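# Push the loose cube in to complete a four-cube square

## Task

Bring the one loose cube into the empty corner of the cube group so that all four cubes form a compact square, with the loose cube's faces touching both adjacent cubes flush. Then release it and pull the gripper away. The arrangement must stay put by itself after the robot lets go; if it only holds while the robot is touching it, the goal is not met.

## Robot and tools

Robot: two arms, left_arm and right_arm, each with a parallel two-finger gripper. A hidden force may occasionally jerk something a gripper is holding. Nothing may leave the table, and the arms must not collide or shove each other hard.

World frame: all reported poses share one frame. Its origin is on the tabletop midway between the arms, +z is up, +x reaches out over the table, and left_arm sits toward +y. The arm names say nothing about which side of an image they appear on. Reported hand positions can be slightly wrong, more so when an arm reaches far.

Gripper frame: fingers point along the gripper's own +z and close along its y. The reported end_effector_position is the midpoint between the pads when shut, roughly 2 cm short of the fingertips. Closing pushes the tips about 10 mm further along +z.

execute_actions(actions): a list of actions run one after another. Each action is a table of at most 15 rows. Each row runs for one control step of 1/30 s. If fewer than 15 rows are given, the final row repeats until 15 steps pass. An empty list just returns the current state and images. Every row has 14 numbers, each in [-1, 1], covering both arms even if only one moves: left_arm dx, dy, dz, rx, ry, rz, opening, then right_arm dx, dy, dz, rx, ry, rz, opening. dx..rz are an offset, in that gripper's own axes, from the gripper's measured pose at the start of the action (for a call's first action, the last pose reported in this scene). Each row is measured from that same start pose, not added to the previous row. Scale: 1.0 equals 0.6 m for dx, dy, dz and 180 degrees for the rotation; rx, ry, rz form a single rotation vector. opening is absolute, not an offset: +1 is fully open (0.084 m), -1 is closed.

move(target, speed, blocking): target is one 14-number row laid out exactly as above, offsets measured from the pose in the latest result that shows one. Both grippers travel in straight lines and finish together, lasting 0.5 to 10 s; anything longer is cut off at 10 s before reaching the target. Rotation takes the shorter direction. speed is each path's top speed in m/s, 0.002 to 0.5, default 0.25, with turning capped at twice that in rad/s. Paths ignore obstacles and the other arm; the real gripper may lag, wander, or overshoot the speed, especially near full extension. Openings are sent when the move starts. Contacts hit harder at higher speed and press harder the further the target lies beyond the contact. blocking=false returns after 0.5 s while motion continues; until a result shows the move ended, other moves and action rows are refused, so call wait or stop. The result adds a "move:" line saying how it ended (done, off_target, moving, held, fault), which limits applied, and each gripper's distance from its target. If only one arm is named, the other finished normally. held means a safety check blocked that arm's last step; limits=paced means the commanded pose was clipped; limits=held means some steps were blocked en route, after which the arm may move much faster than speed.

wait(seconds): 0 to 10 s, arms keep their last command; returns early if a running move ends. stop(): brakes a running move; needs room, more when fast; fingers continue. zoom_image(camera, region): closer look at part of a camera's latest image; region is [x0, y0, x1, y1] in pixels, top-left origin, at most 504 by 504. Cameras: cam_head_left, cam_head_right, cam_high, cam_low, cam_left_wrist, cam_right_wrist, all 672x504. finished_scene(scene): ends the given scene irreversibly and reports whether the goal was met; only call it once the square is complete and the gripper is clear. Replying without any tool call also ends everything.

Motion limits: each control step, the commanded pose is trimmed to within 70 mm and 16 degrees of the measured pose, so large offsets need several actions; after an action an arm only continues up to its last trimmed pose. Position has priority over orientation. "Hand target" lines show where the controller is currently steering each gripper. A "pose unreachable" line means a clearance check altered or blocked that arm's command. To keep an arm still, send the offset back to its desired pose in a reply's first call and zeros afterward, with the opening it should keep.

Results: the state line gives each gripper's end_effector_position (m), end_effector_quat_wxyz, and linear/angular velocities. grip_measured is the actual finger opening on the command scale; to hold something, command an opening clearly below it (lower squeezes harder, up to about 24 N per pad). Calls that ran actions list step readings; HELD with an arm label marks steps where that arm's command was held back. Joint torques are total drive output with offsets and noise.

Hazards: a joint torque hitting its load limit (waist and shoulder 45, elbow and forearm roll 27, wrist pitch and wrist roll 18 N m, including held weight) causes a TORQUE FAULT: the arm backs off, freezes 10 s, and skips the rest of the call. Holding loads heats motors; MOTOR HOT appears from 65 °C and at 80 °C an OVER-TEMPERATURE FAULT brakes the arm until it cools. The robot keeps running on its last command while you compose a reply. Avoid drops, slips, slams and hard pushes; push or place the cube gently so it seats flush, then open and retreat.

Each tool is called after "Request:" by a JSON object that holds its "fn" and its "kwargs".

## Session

Request:
{"fn": "execute_actions", "kwargs": {"actions": []}}

Scene clock: 0.00 s.
left_arm: end_effector_position=(+0.8382, +0.3125, +0.1971) grip_measured=+1.00 end_effector_quat_wxyz=(-0.191, +0.860, -0.112, +0.460) end_effector_velocity=(+0.000, +0.000, +0.002) end_effector_angular_velocity=(+0.000, -0.003, +0.000) | right_arm: end_effector_position=(+0.4341, -0.1250, +0.3862) grip_measured=+1.00 end_effector_quat_wxyz=(+0.639, -0.455, +0.572, +0.241) end_effector_velocity=(-0.000, +0.001, -0.000) end_effector_angular_velocity=(+0.000, +0.001, +0.002)
Joint positions: left_arm=[ 0.117  1.244 -2.509  0.71   0.305 -0.28   0.084] | right_arm=[-0.051 -0.364 -0.67   1.752  1.149  0.7    0.084]
Joint velocities: left_arm=[ 0.    -0.    -0.002  0.002 -0.    -0.001  0.   ] | right_arm=[ 0.002  0.     0.    -0.    -0.     0.001 -0.   ]
Joint torques (N m, as the arm reports them, + toward a larger angle): no reading
Motor temperatures (°C, as the motors report them): left_arm=[31 30 29 33 29 37] | right_arm=[31 31 29 32 34 32]
Hand target (left_arm): +0.838, +0.312, +0.197; -0.191, +0.860, -0.112, +0.460
Hand target (right_arm): +0.434, -0.125, +0.386; +0.639, -0.455, +0.572, +0.241
camera_calibration (this result's frames):
cam_left_wrist: T_world_to_cam=[[-0.0187477, -0.891998, -0.451651, 0.418745], [-0.561884, 0.383048, -0.733185, 0.559402], [0.827004, 0.24003, -0.50838, -0.533948], [0, 0, 0, 1]] pos_world=[0.763746, 0.287405, 0.327823]
cam_right_wrist: T_world_to_cam=[[-0.836429, 0.445613, -0.319085, 0.571372], [-0.22735, 0.247639, 0.9418, -0.164413], [0.498696, 0.860293, -0.105822, 0.0594124], [0, 0, 0, 1]] pos_world=[0.410904, -0.265008, 0.343447]

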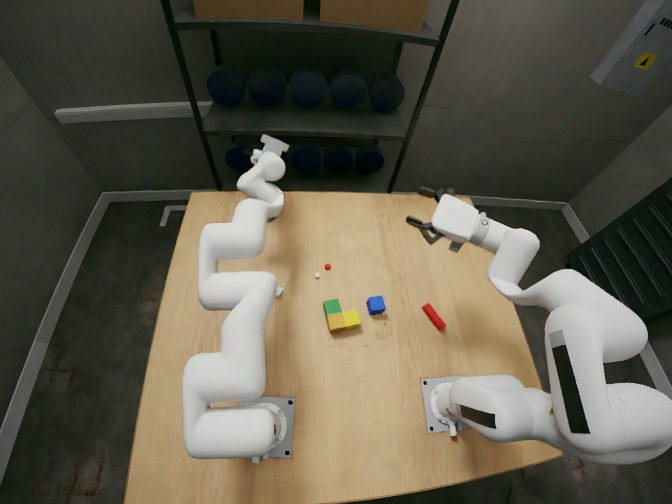

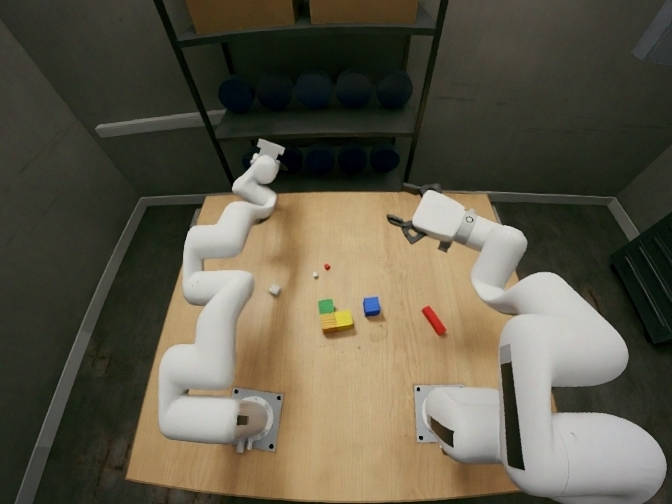

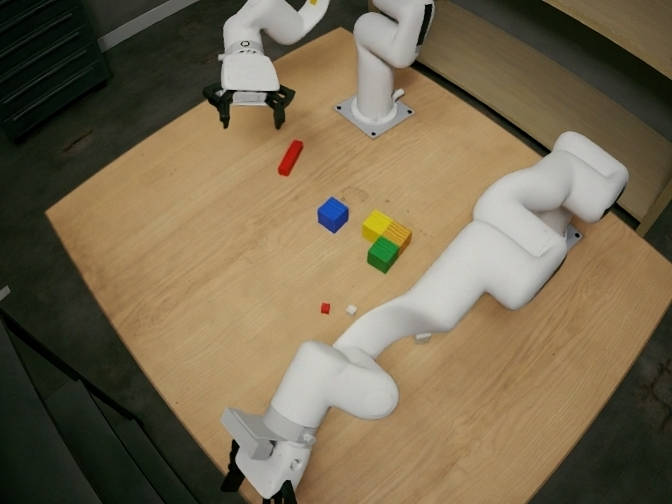

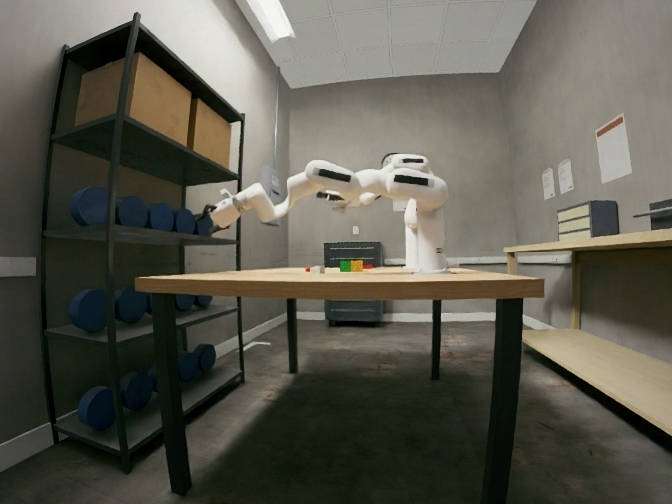

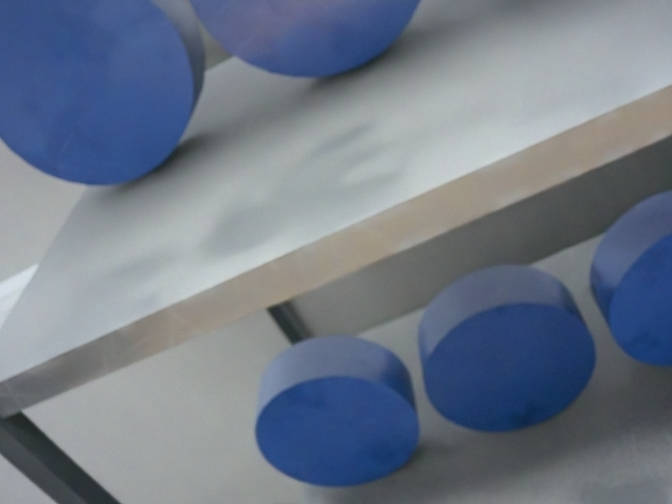

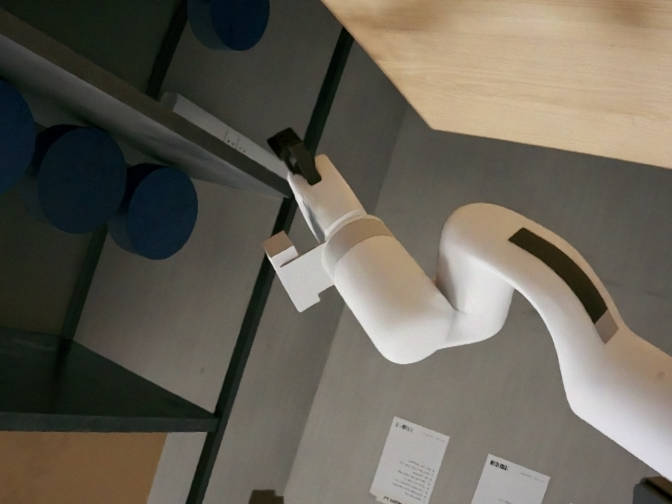

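Request:
{"fn": "zoom_image", "kwargs": {"camera": "cam_head_right", "region": [290, 280, 410, 350]}}

Region (290, 280, 410, 350) of cam_head_right's 672x504 image, scaled by 4.200, with more detail than that image has; it fills the top 294 rows of this view, and the rest is white.

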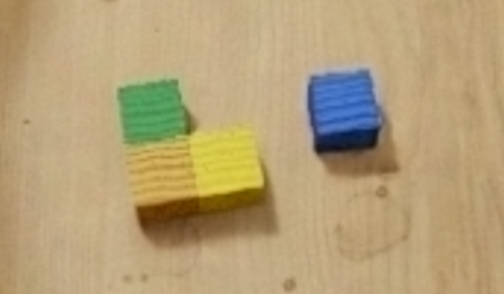

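Request:
{"fn": "move", "kwargs": {"target": [0,0,0,0,0,0,1,0.382,0.291,-0.114,0.546,0.306,0.656,-0.5], "speed": 0.4}}

Scene clock: 15.87 s.
left_arm: end_effector_position=(+0.8382, +0.3125, +0.1971) grip_measured=+1.00 end_effector_quat_wxyz=(-0.191, +0.860, -0.112, +0.460) end_effector_velocity=(+0.000, -0.001, -0.000) end_effector_angular_velocity=(-0.002, -0.001, +0.000) | right_arm: end_effector_position=(+0.3085, -0.1499, +0.1193) grip_measured=-0.52 end_effector_quat_wxyz=(+0.003, +0.644, +0.765, +0.001) end_effector_velocity=(-0.001, +0.000, -0.001) end_effector_angular_velocity=(+0.002, +0.005, -0.001)
Joint positions: left_arm=[ 0.117  1.244 -2.509  0.71   0.305 -0.28   0.084] | right_arm=[ 0.407  0.256 -1.14   3.137 -0.878  1.773  0.021]
Joint velocities: left_arm=[-0.001  0.002 -0.002 -0.001 -0.001 -0.001  0.   ] | right_arm=[-0.002  0.003 -0.001  0.005 -0.002 -0.003  0.   ]
Joint torques (N m, as the arm reports them, + toward a larger angle): left_arm=[ -0.05 -27.45 -15.71  -1.43  -2.14  -0.08] | right_arm=[ -0.68 -27.48 -10.83   0.78  -2.42  -0.4 ]
Motor temperatures (°C, as the motors report them): left_arm=[31 31 31 33 29 37] | right_arm=[31 31 32 32 34 32]
Hand target (left_arm): +0.838, +0.312, +0.197; -0.191, +0.860, -0.112, +0.460
Hand target (right_arm): +0.308, -0.150, +0.119; +0.002, +0.644, +0.765, +0.001
Off the commanded pose (left_arm): 0.000 m, 0 deg.
Off the commanded pose (right_arm): 0.001 m, 0 deg.
move: done
camera_calibration (this result's frames):
cam_left_wrist: T_world_to_cam=[[-0.0187475, -0.891998, -0.451651, 0.418745], [-0.561884, 0.383048, -0.733186, 0.559402], [0.827004, 0.24003, -0.50838, -0.533948], [0, 0, 0, 1]] pos_world=[0.763746, 0.287405, 0.327823]
cam_right_wrist: T_world_to_cam=[[0.982007, 0.18642, 0.030175, -0.249298], [0.187305, -0.98185, -0.0297768, -0.131709], [0.0240764, 0.0348929, -0.999101, 0.244465], [0, 0, 0, 1]] pos_world=[0.263597, -0.0913744, 0.247846]

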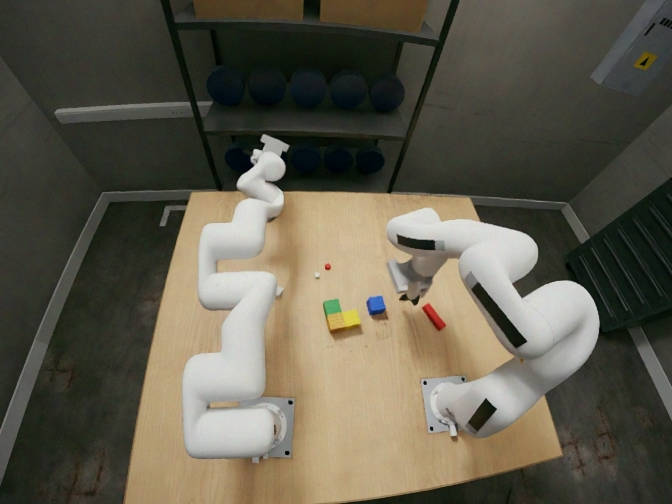

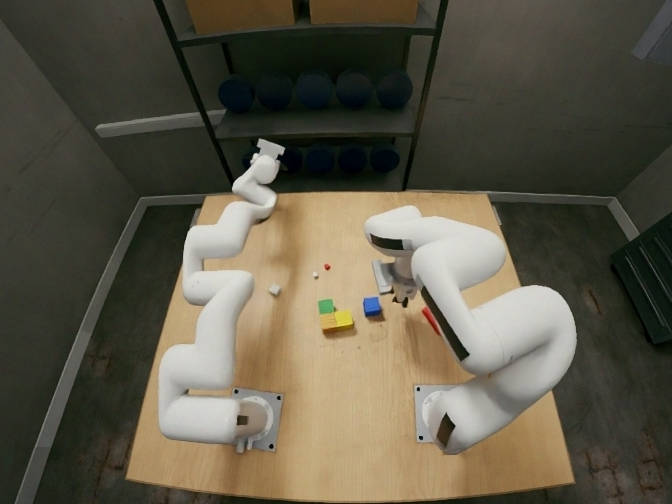

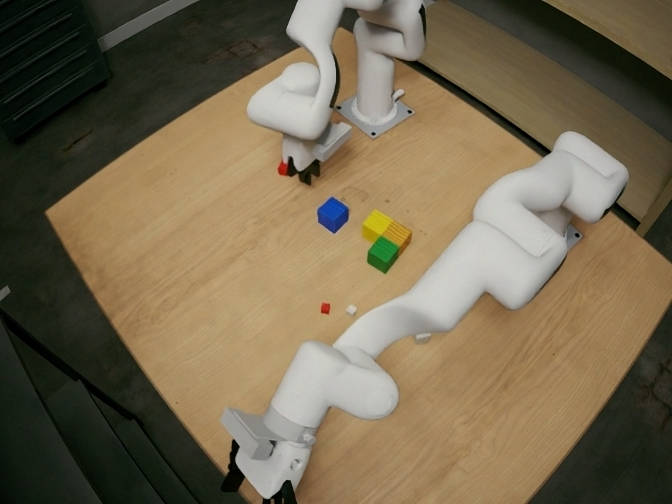

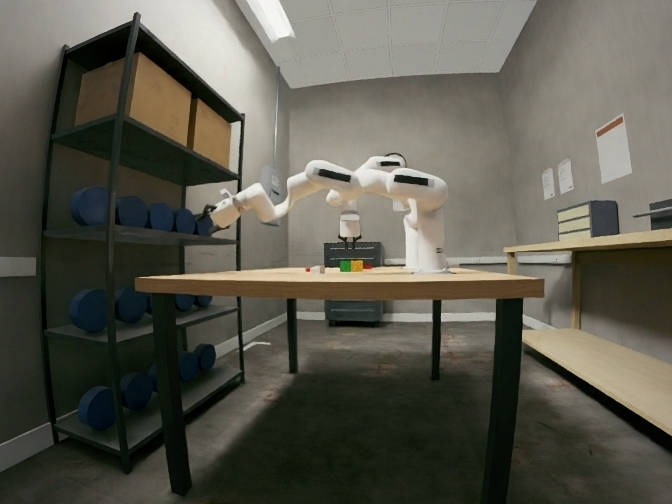

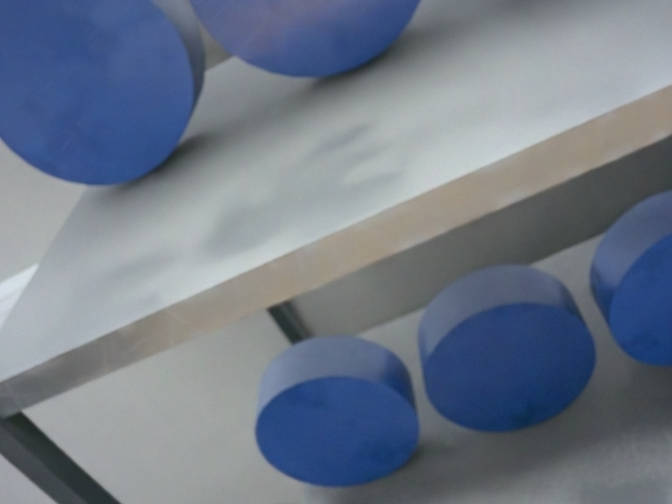

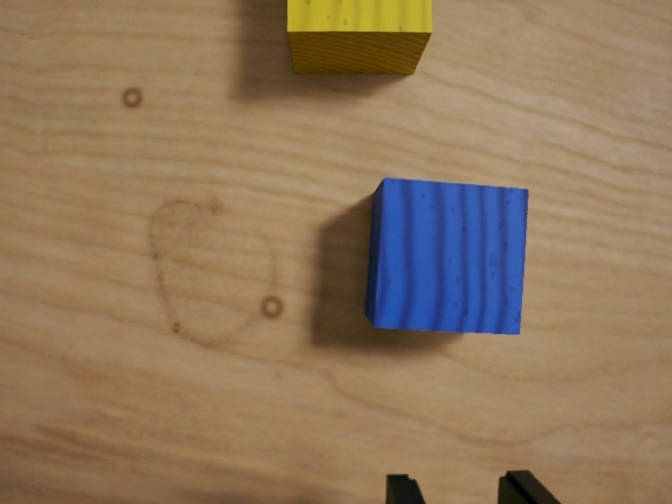

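Request:
{"fn": "move", "kwargs": {"target": [0,0,0,0,0,0,1,0.115,0.016,0.05,0,0,0,1], "speed": 0.15}}

Request:
{"fn": "move", "kwargs": {"target": [0,0,0,0,0,0,1,0,0,0.082,0,0,0,1], "speed": 0.08}}

Request:
{"fn": "move", "kwargs": {"target": [0,0,0,0,0,0,1,0,0,0,0,0,0,-0.3]}}

Request:
{"fn": "move", "kwargs": {"target": [0,0,0,0,0,0,1,0.06,0.033,-0.003,0,0,0,-0.3], "speed": 0.05}}

Scene clock: 25.20 s.
left_arm: end_effector_position=(+0.8382, +0.3125, +0.1971) grip_measured=+1.00 end_effector_quat_wxyz=(-0.191, +0.860, -0.112, +0.460) end_effector_velocity=(+0.000, -0.000, +0.000) end_effector_angular_velocity=(+0.002, -0.000, -0.002) | right_arm: end_effector_position=(+0.3064, -0.0802, +0.0893) grip_measured=+1.00 end_effector_quat_wxyz=(+0.002, +0.644, +0.765, +0.002) end_effector_velocity=(-0.000, +0.001, -0.000) end_effector_angular_velocity=(+0.001, +0.002, -0.002)
Joint positions: left_arm=[ 0.117  1.244 -2.509  0.71   0.305 -0.28   0.084] | right_arm=[ 0.576  0.392 -1.241  3.137 -0.844  1.943  0.084]
Joint velocities: left_arm=[-0.     0.    -0.     0.001 -0.001  0.001  0.   ] | right_arm=[ 0.002  0.002 -0.002  0.003 -0.001  0.002  0.   ]
Joint torques (N m, as the arm reports them, + toward a larger angle): left_arm=[ -0.43 -27.52 -15.72  -1.41  -2.17   0.05] | right_arm=[ -0.89 -30.77 -10.68   0.59  -2.6   -0.31]
Motor temperatures (°C, as the motors report them): left_arm=[31 32 32 33 29 37] | right_arm=[31 31 32 32 34 32]
Hand target (left_arm): +0.838, +0.312, +0.197; -0.191, +0.860, -0.112, +0.460
Hand target (right_arm): +0.306, -0.080, +0.089; +0.002, +0.644, +0.765, +0.002
Off the commanded pose (left_arm): 0.000 m, 0 deg.
Off the commanded pose (right_arm): 0.000 m, 0 deg.
move: done
camera_calibration (this result's frames):
cam_left_wrist: T_world_to_cam=[[-0.0187474, -0.891998, -0.451651, 0.418745], [-0.561883, 0.383048, -0.733186, 0.559402], [0.827004, 0.24003, -0.50838, -0.533948], [0, 0, 0, 1]] pos_world=[0.763746, 0.287405, 0.327823]
cam_right_wrist: T_world_to_cam=[[0.982082, 0.185955, 0.0305919, -0.259348], [0.186873, -0.98191, -0.0305095, -0.0636623], [0.0243651, 0.0356796, -0.999066, 0.212111], [0, 0, 0, 1]] pos_world=[0.261429, -0.0218516, 0.217904]

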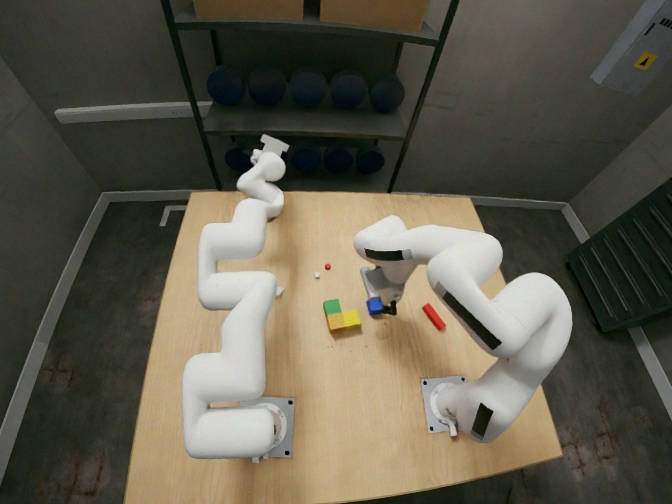

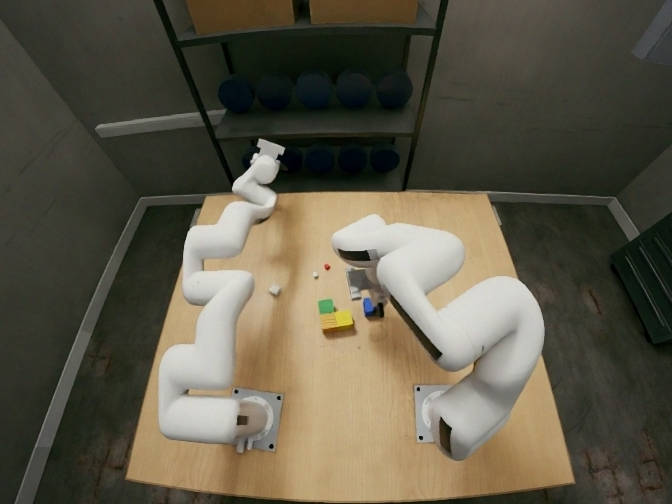

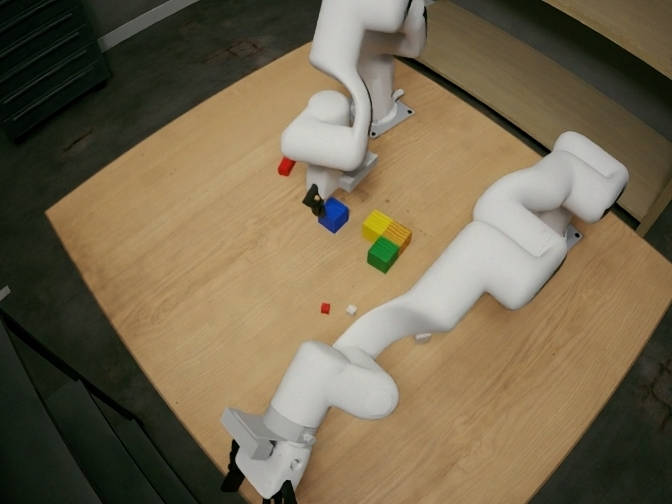

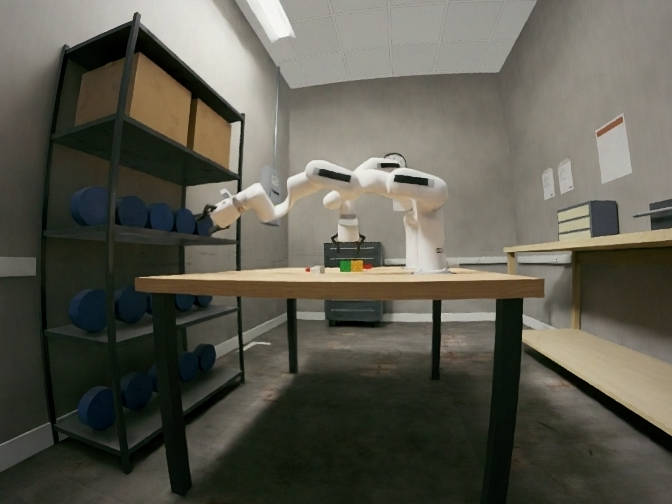

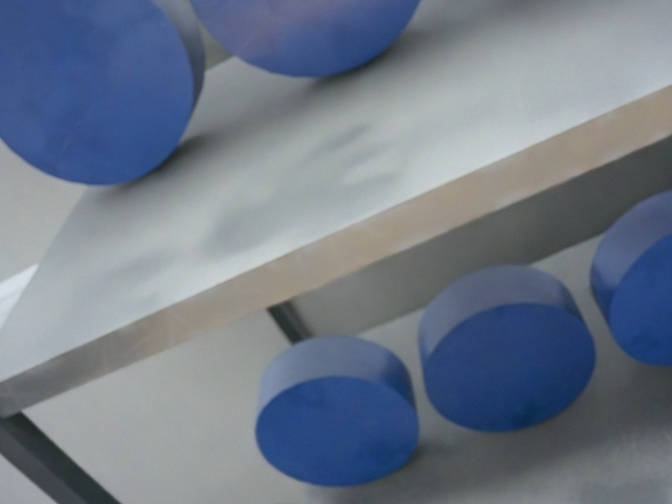

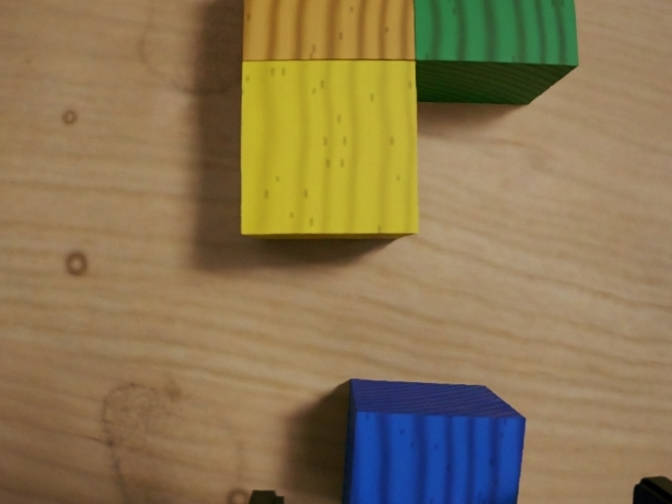

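Scene clock: 26.17 s.
left_arm: end_effector_position=(+0.8382, +0.3125, +0.1971) grip_measured=+1.00 end_effector_quat_wxyz=(-0.191, +0.860, -0.112, +0.460) end_effector_velocity=(+0.000, +0.000, +0.001) end_effector_angular_velocity=(-0.001, -0.002, +0.001) | right_arm: end_effector_position=(+0.3067, -0.0802, +0.0403) grip_measured=+1.00 end_effector_quat_wxyz=(+0.002, +0.644, +0.765, +0.002) end_effector_velocity=(+0.000, -0.000, -0.000) end_effector_angular_velocity=(+0.000, -0.001, +0.000)
Joint positions: left_arm=[ 0.117  1.244 -2.509  0.71   0.305 -0.28   0.084] | right_arm=[ 0.576  0.482 -1.217  3.137 -0.73   1.943  0.084]
Joint velocities: left_arm=[ 0.    -0.    -0.002 -0.001  0.     0.     0.   ] | right_arm=[-0.     0.     0.    -0.001  0.002 -0.     0.   ]
Joint torques (N m, as the arm reports them, + toward a larger angle): left_arm=[ -0.26 -27.59 -15.94  -1.37  -2.13  -0.04] | right_arm=[ -0.36 -31.48  -9.87   0.24  -2.75  -0.34]
Motor temperatures (°C, as the motors report them): left_arm=[31 32 32 33 29 37] | right_arm=[31 31 32 32 34 32]
Hand target (left_arm): +0.838, +0.312, +0.197; -0.191, +0.860, -0.112, +0.460
Hand target (right_arm): +0.306, -0.080, +0.040; +0.002, +0.644, +0.765, +0.002
Off the commanded pose (left_arm): 0.000 m, 0 deg.
Off the commanded pose (right_arm): 0.000 m, 0 deg.
move: done
camera_calibration (this result's frames):
cam_left_wrist: T_world_to_cam=[[-0.0187473, -0.891998, -0.451651, 0.418745], [-0.561884, 0.383048, -0.733186, 0.559402], [0.827004, 0.24003, -0.50838, -0.533948], [0, 0, 0, 1]] pos_world=[0.763746, 0.287405, 0.327823]
cam_right_wrist: T_world_to_cam=[[0.982038, 0.186099, 0.0311137, -0.258136], [0.187045, -0.981866, -0.0308766, -0.0651559], [0.0248034, 0.0361417, -0.999039, 0.163046], [0, 0, 0, 1]] pos_world=[0.261642, -0.0218282, 0.168909]

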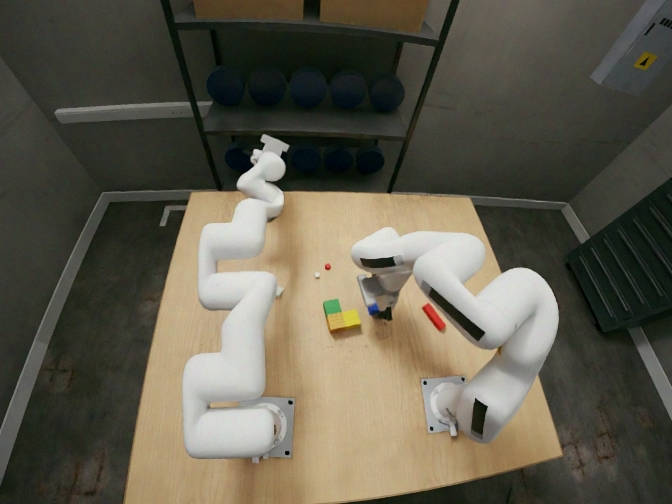

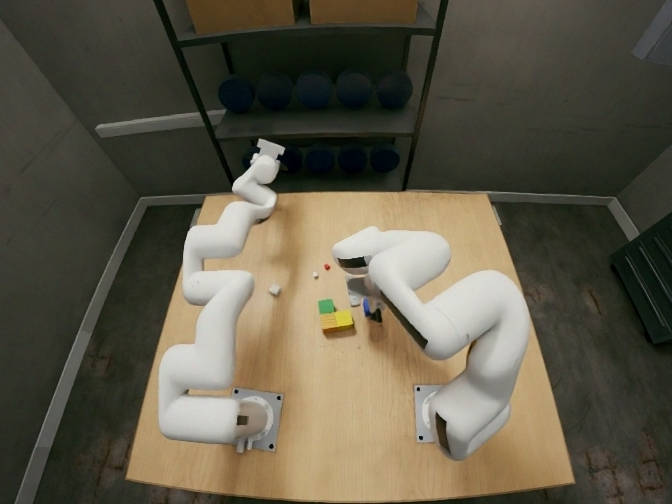

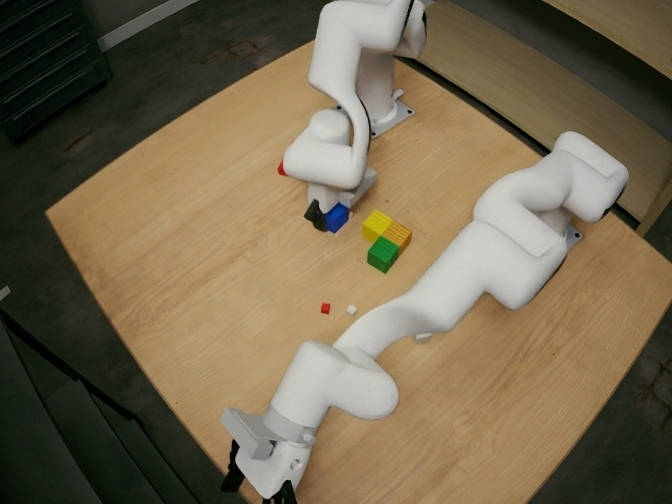

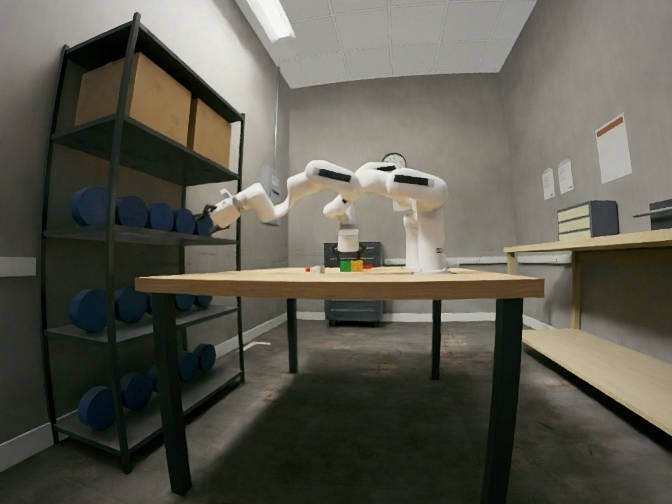

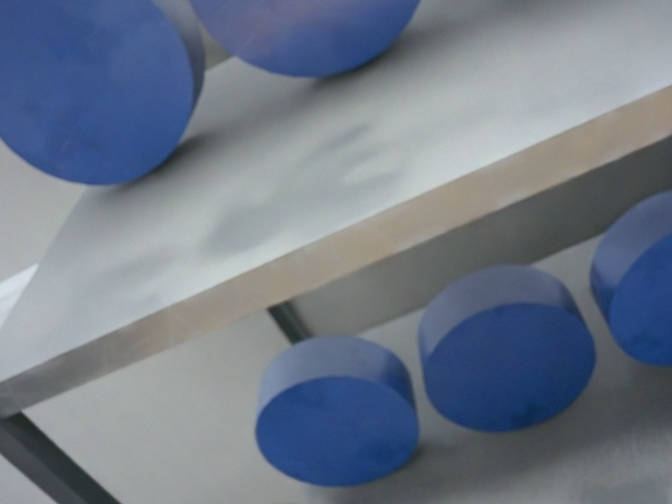

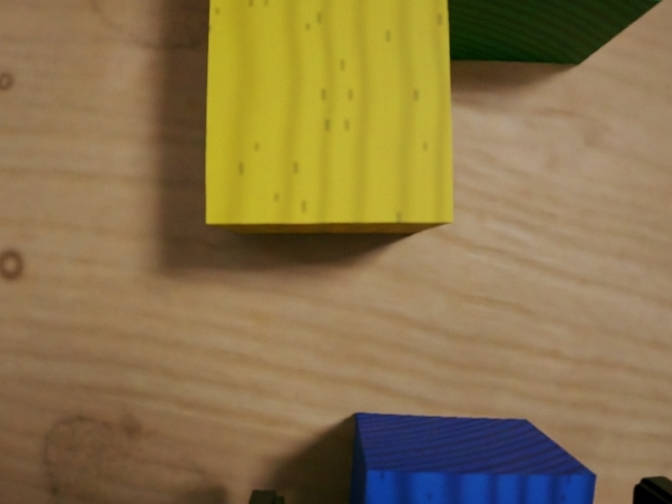

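Scene clock: 26.67 s.
left_arm: end_effector_position=(+0.8382, +0.3125, +0.1971) grip_measured=+1.00 end_effector_quat_wxyz=(-0.191, +0.860, -0.112, +0.460) end_effector_velocity=(+0.000, +0.000, +0.002) end_effector_angular_velocity=(-0.001, -0.003, +0.000) | right_arm: end_effector_position=(+0.3068, -0.0801, +0.0404) grip_measured=+0.10 end_effector_quat_wxyz=(+0.003, +0.644, +0.765, +0.002) end_effector_velocity=(-0.000, +0.000, -0.000) end_effector_angular_velocity=(-0.000, +0.000, +0.001)
Joint positions: left_arm=[ 0.117  1.244 -2.509  0.71   0.305 -0.28   0.084] | right_arm=[ 0.576  0.482 -1.217  3.137 -0.73   1.943  0.048]
Joint velocities: left_arm=[ 0.    -0.001 -0.002 -0.001  0.     0.    -0.   ] | right_arm=[ 0.001  0.     0.     0.     0.    -0.     0.   ]
Joint torques (N m, as the arm reports them, + toward a larger angle): left_arm=[ -0.4  -27.63 -15.81  -1.43  -2.23  -0.08] | right_arm=[ -1.02 -30.68  -9.84   0.31  -2.69  -0.62]
Motor temperatures (°C, as the motors report them): left_arm=[31 32 32 33 29 37] | right_arm=[31 31 32 32 34 32]
Hand target (left_arm): +0.838, +0.312, +0.197; -0.191, +0.860, -0.112, +0.460
Hand target (right_arm): +0.307, -0.080, +0.040; +0.002, +0.644, +0.765, +0.002
Off the commanded pose (left_arm): 0.000 m, 0 deg.
Off the commanded pose (right_arm): 0.000 m, 0 deg.
move: done
camera_calibration (this result's frames):
cam_left_wrist: T_world_to_cam=[[-0.0187472, -0.891998, -0.451651, 0.418745], [-0.561883, 0.383048, -0.733186, 0.559402], [0.827004, 0.24003, -0.50838, -0.533948], [0, 0, 0, 1]] pos_world=[0.763746, 0.287405, 0.327823]
cam_right_wrist: T_world_to_cam=[[0.982028, 0.186091, 0.0314747, -0.258282], [0.187053, -0.98186, -0.0310078, -0.0651026], [0.0251335, 0.0363379, -0.999023, 0.163089], [0, 0, 0, 1]] pos_world=[0.261719, -0.021784, 0.16904]

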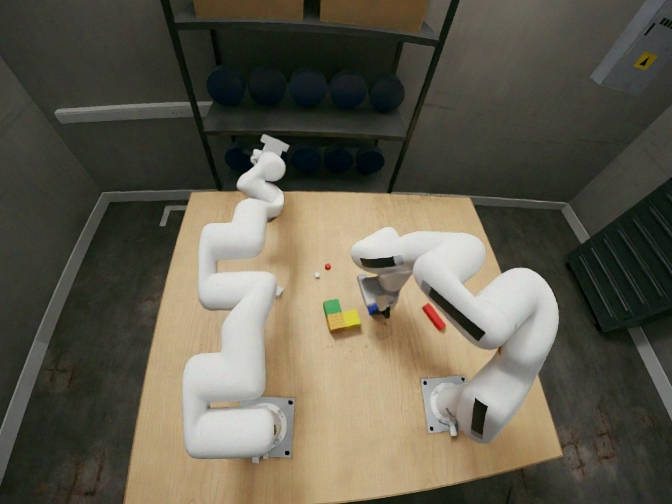

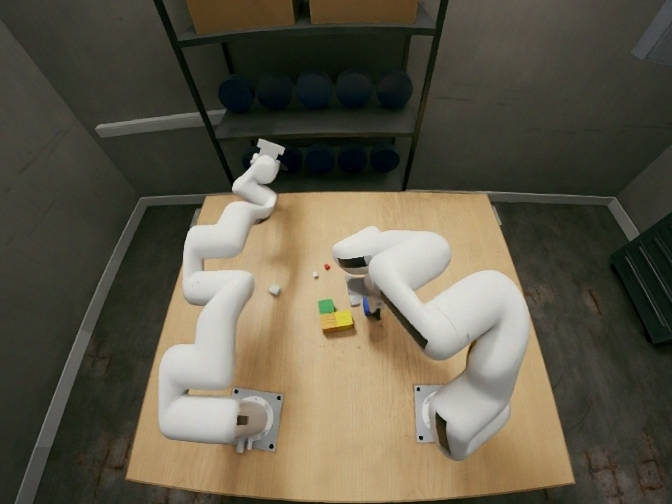

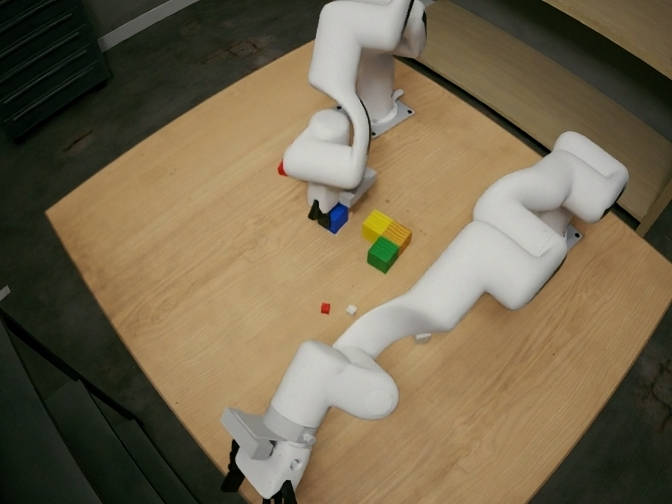

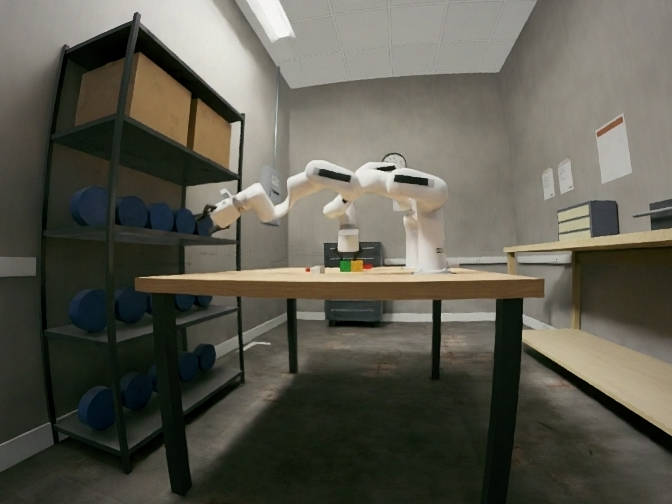

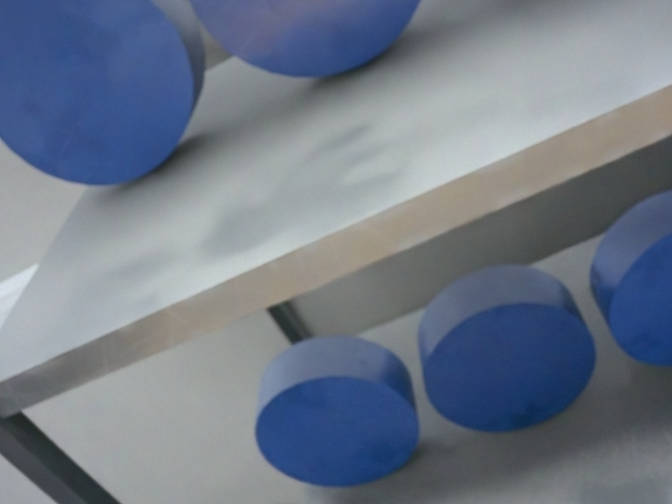

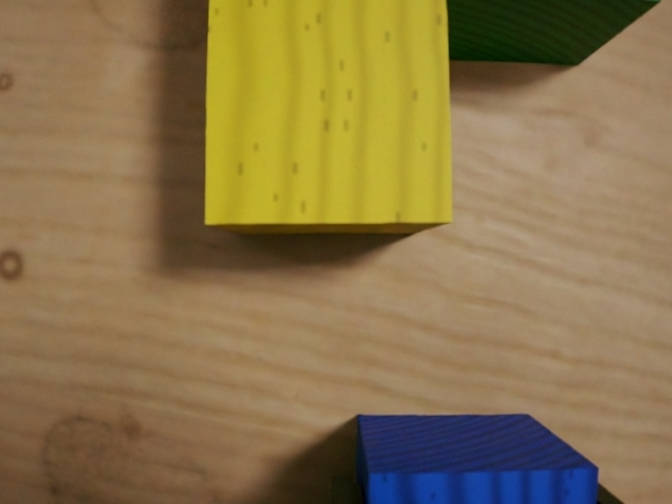

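Scene clock: 27.83 s.
left_arm: end_effector_position=(+0.8382, +0.3125, +0.1971) grip_measured=+1.00 end_effector_quat_wxyz=(-0.191, +0.860, -0.112, +0.460) end_effector_velocity=(+0.000, -0.001, +0.000) end_effector_angular_velocity=(+0.002, -0.000, -0.002) | right_arm: end_effector_position=(+0.3201, -0.0413, +0.0422) grip_measured=+0.10 end_effector_quat_wxyz=(+0.002, +0.644, +0.765, +0.002) end_effector_velocity=(-0.000, +0.001, +0.000) end_effector_angular_velocity=(-0.001, +0.001, +0.001)
Joint positions: left_arm=[ 0.117  1.244 -2.509  0.71   0.305 -0.28   0.084] | right_arm=[ 0.638  0.572 -1.372  3.137 -0.794  2.006  0.048]
Joint velocities: left_arm=[-0.001  0.    -0.001  0.001 -0.     0.002  0.   ] | right_arm=[ 0.002  0.001 -0.002 -0.001 -0.002  0.001  0.   ]
Joint torques (N m, as the arm reports them, + toward a larger angle): left_arm=[ -0.25 -27.39 -15.88  -1.01  -2.3   -0.09] | right_arm=[ -1.25 -34.6  -10.61   0.44  -2.51  -0.31]
Motor temperatures (°C, as the motors report them): left_arm=[31 32 32 33 29 37] | right_arm=[31 31 32 32 34 32]
Hand target (left_arm): +0.838, +0.312, +0.197; -0.191, +0.860, -0.112, +0.460
Hand target (right_arm): +0.320, -0.041, +0.042; +0.002, +0.644, +0.765, +0.002
Off the commanded pose (left_arm): 0.000 m, 0 deg.
Off the commanded pose (right_arm): 0.000 m, 0 deg.
move: done
camera_calibration (this result's frames):
cam_left_wrist: T_world_to_cam=[[-0.0187474, -0.891998, -0.451651, 0.418745], [-0.561884, 0.383048, -0.733186, 0.559402], [0.827004, 0.24003, -0.50838, -0.533948], [0, 0, 0, 1]] pos_world=[0.763746, 0.287405, 0.327823]
cam_right_wrist: T_world_to_cam=[[0.982071, 0.185878, 0.0314073, -0.278612], [0.18684, -0.981898, -0.0310855, -0.0294077], [0.0250606, 0.0363963, -0.999023, 0.16315], [0, 0, 0, 1]] pos_world=[0.275022, 0.0169745, 0.170827]

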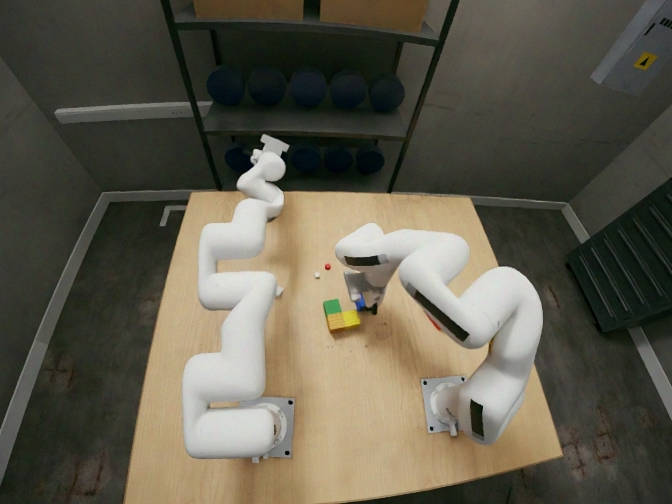

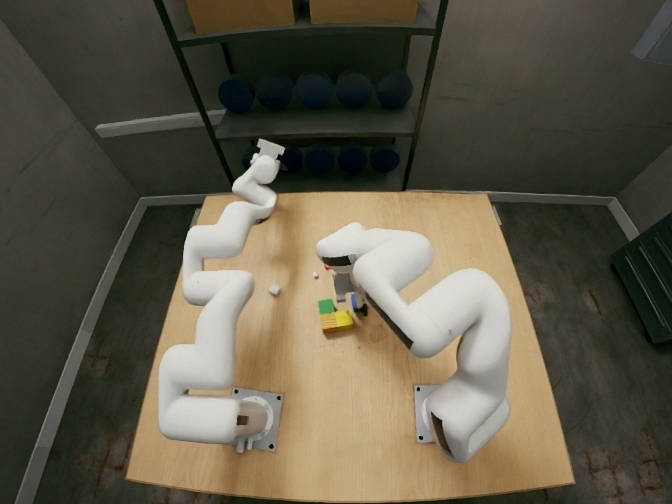

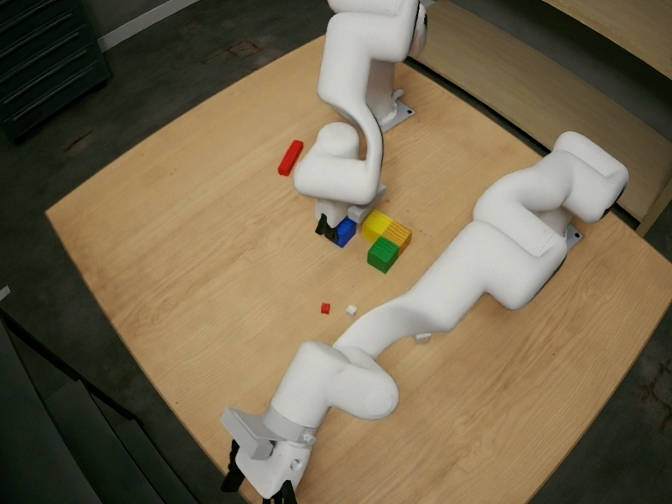

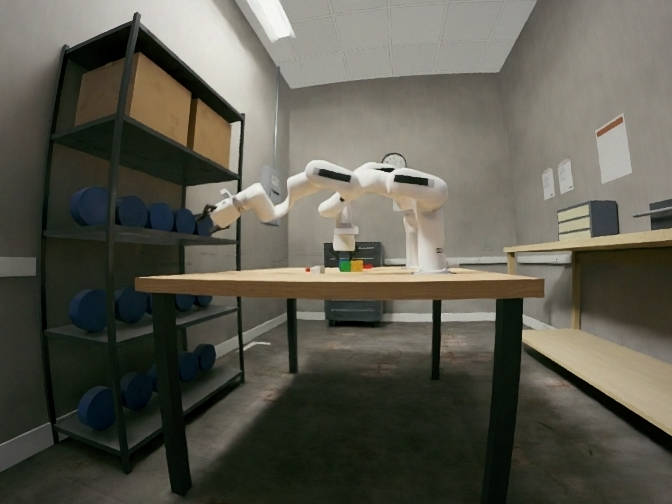

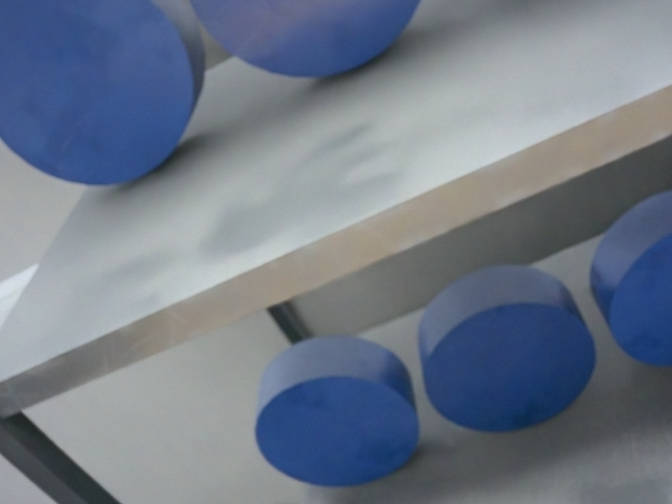

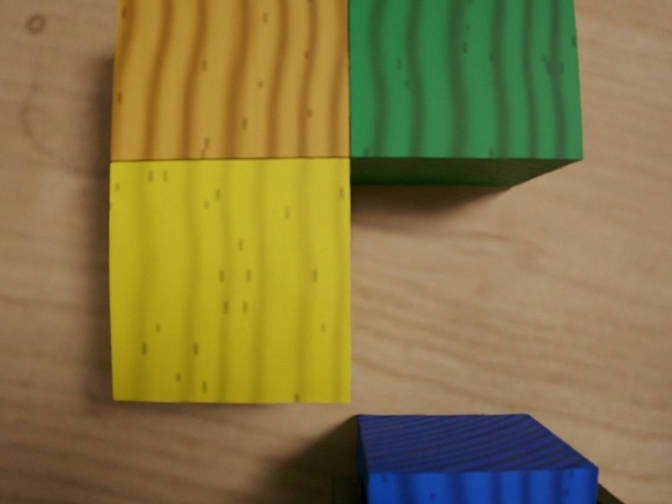

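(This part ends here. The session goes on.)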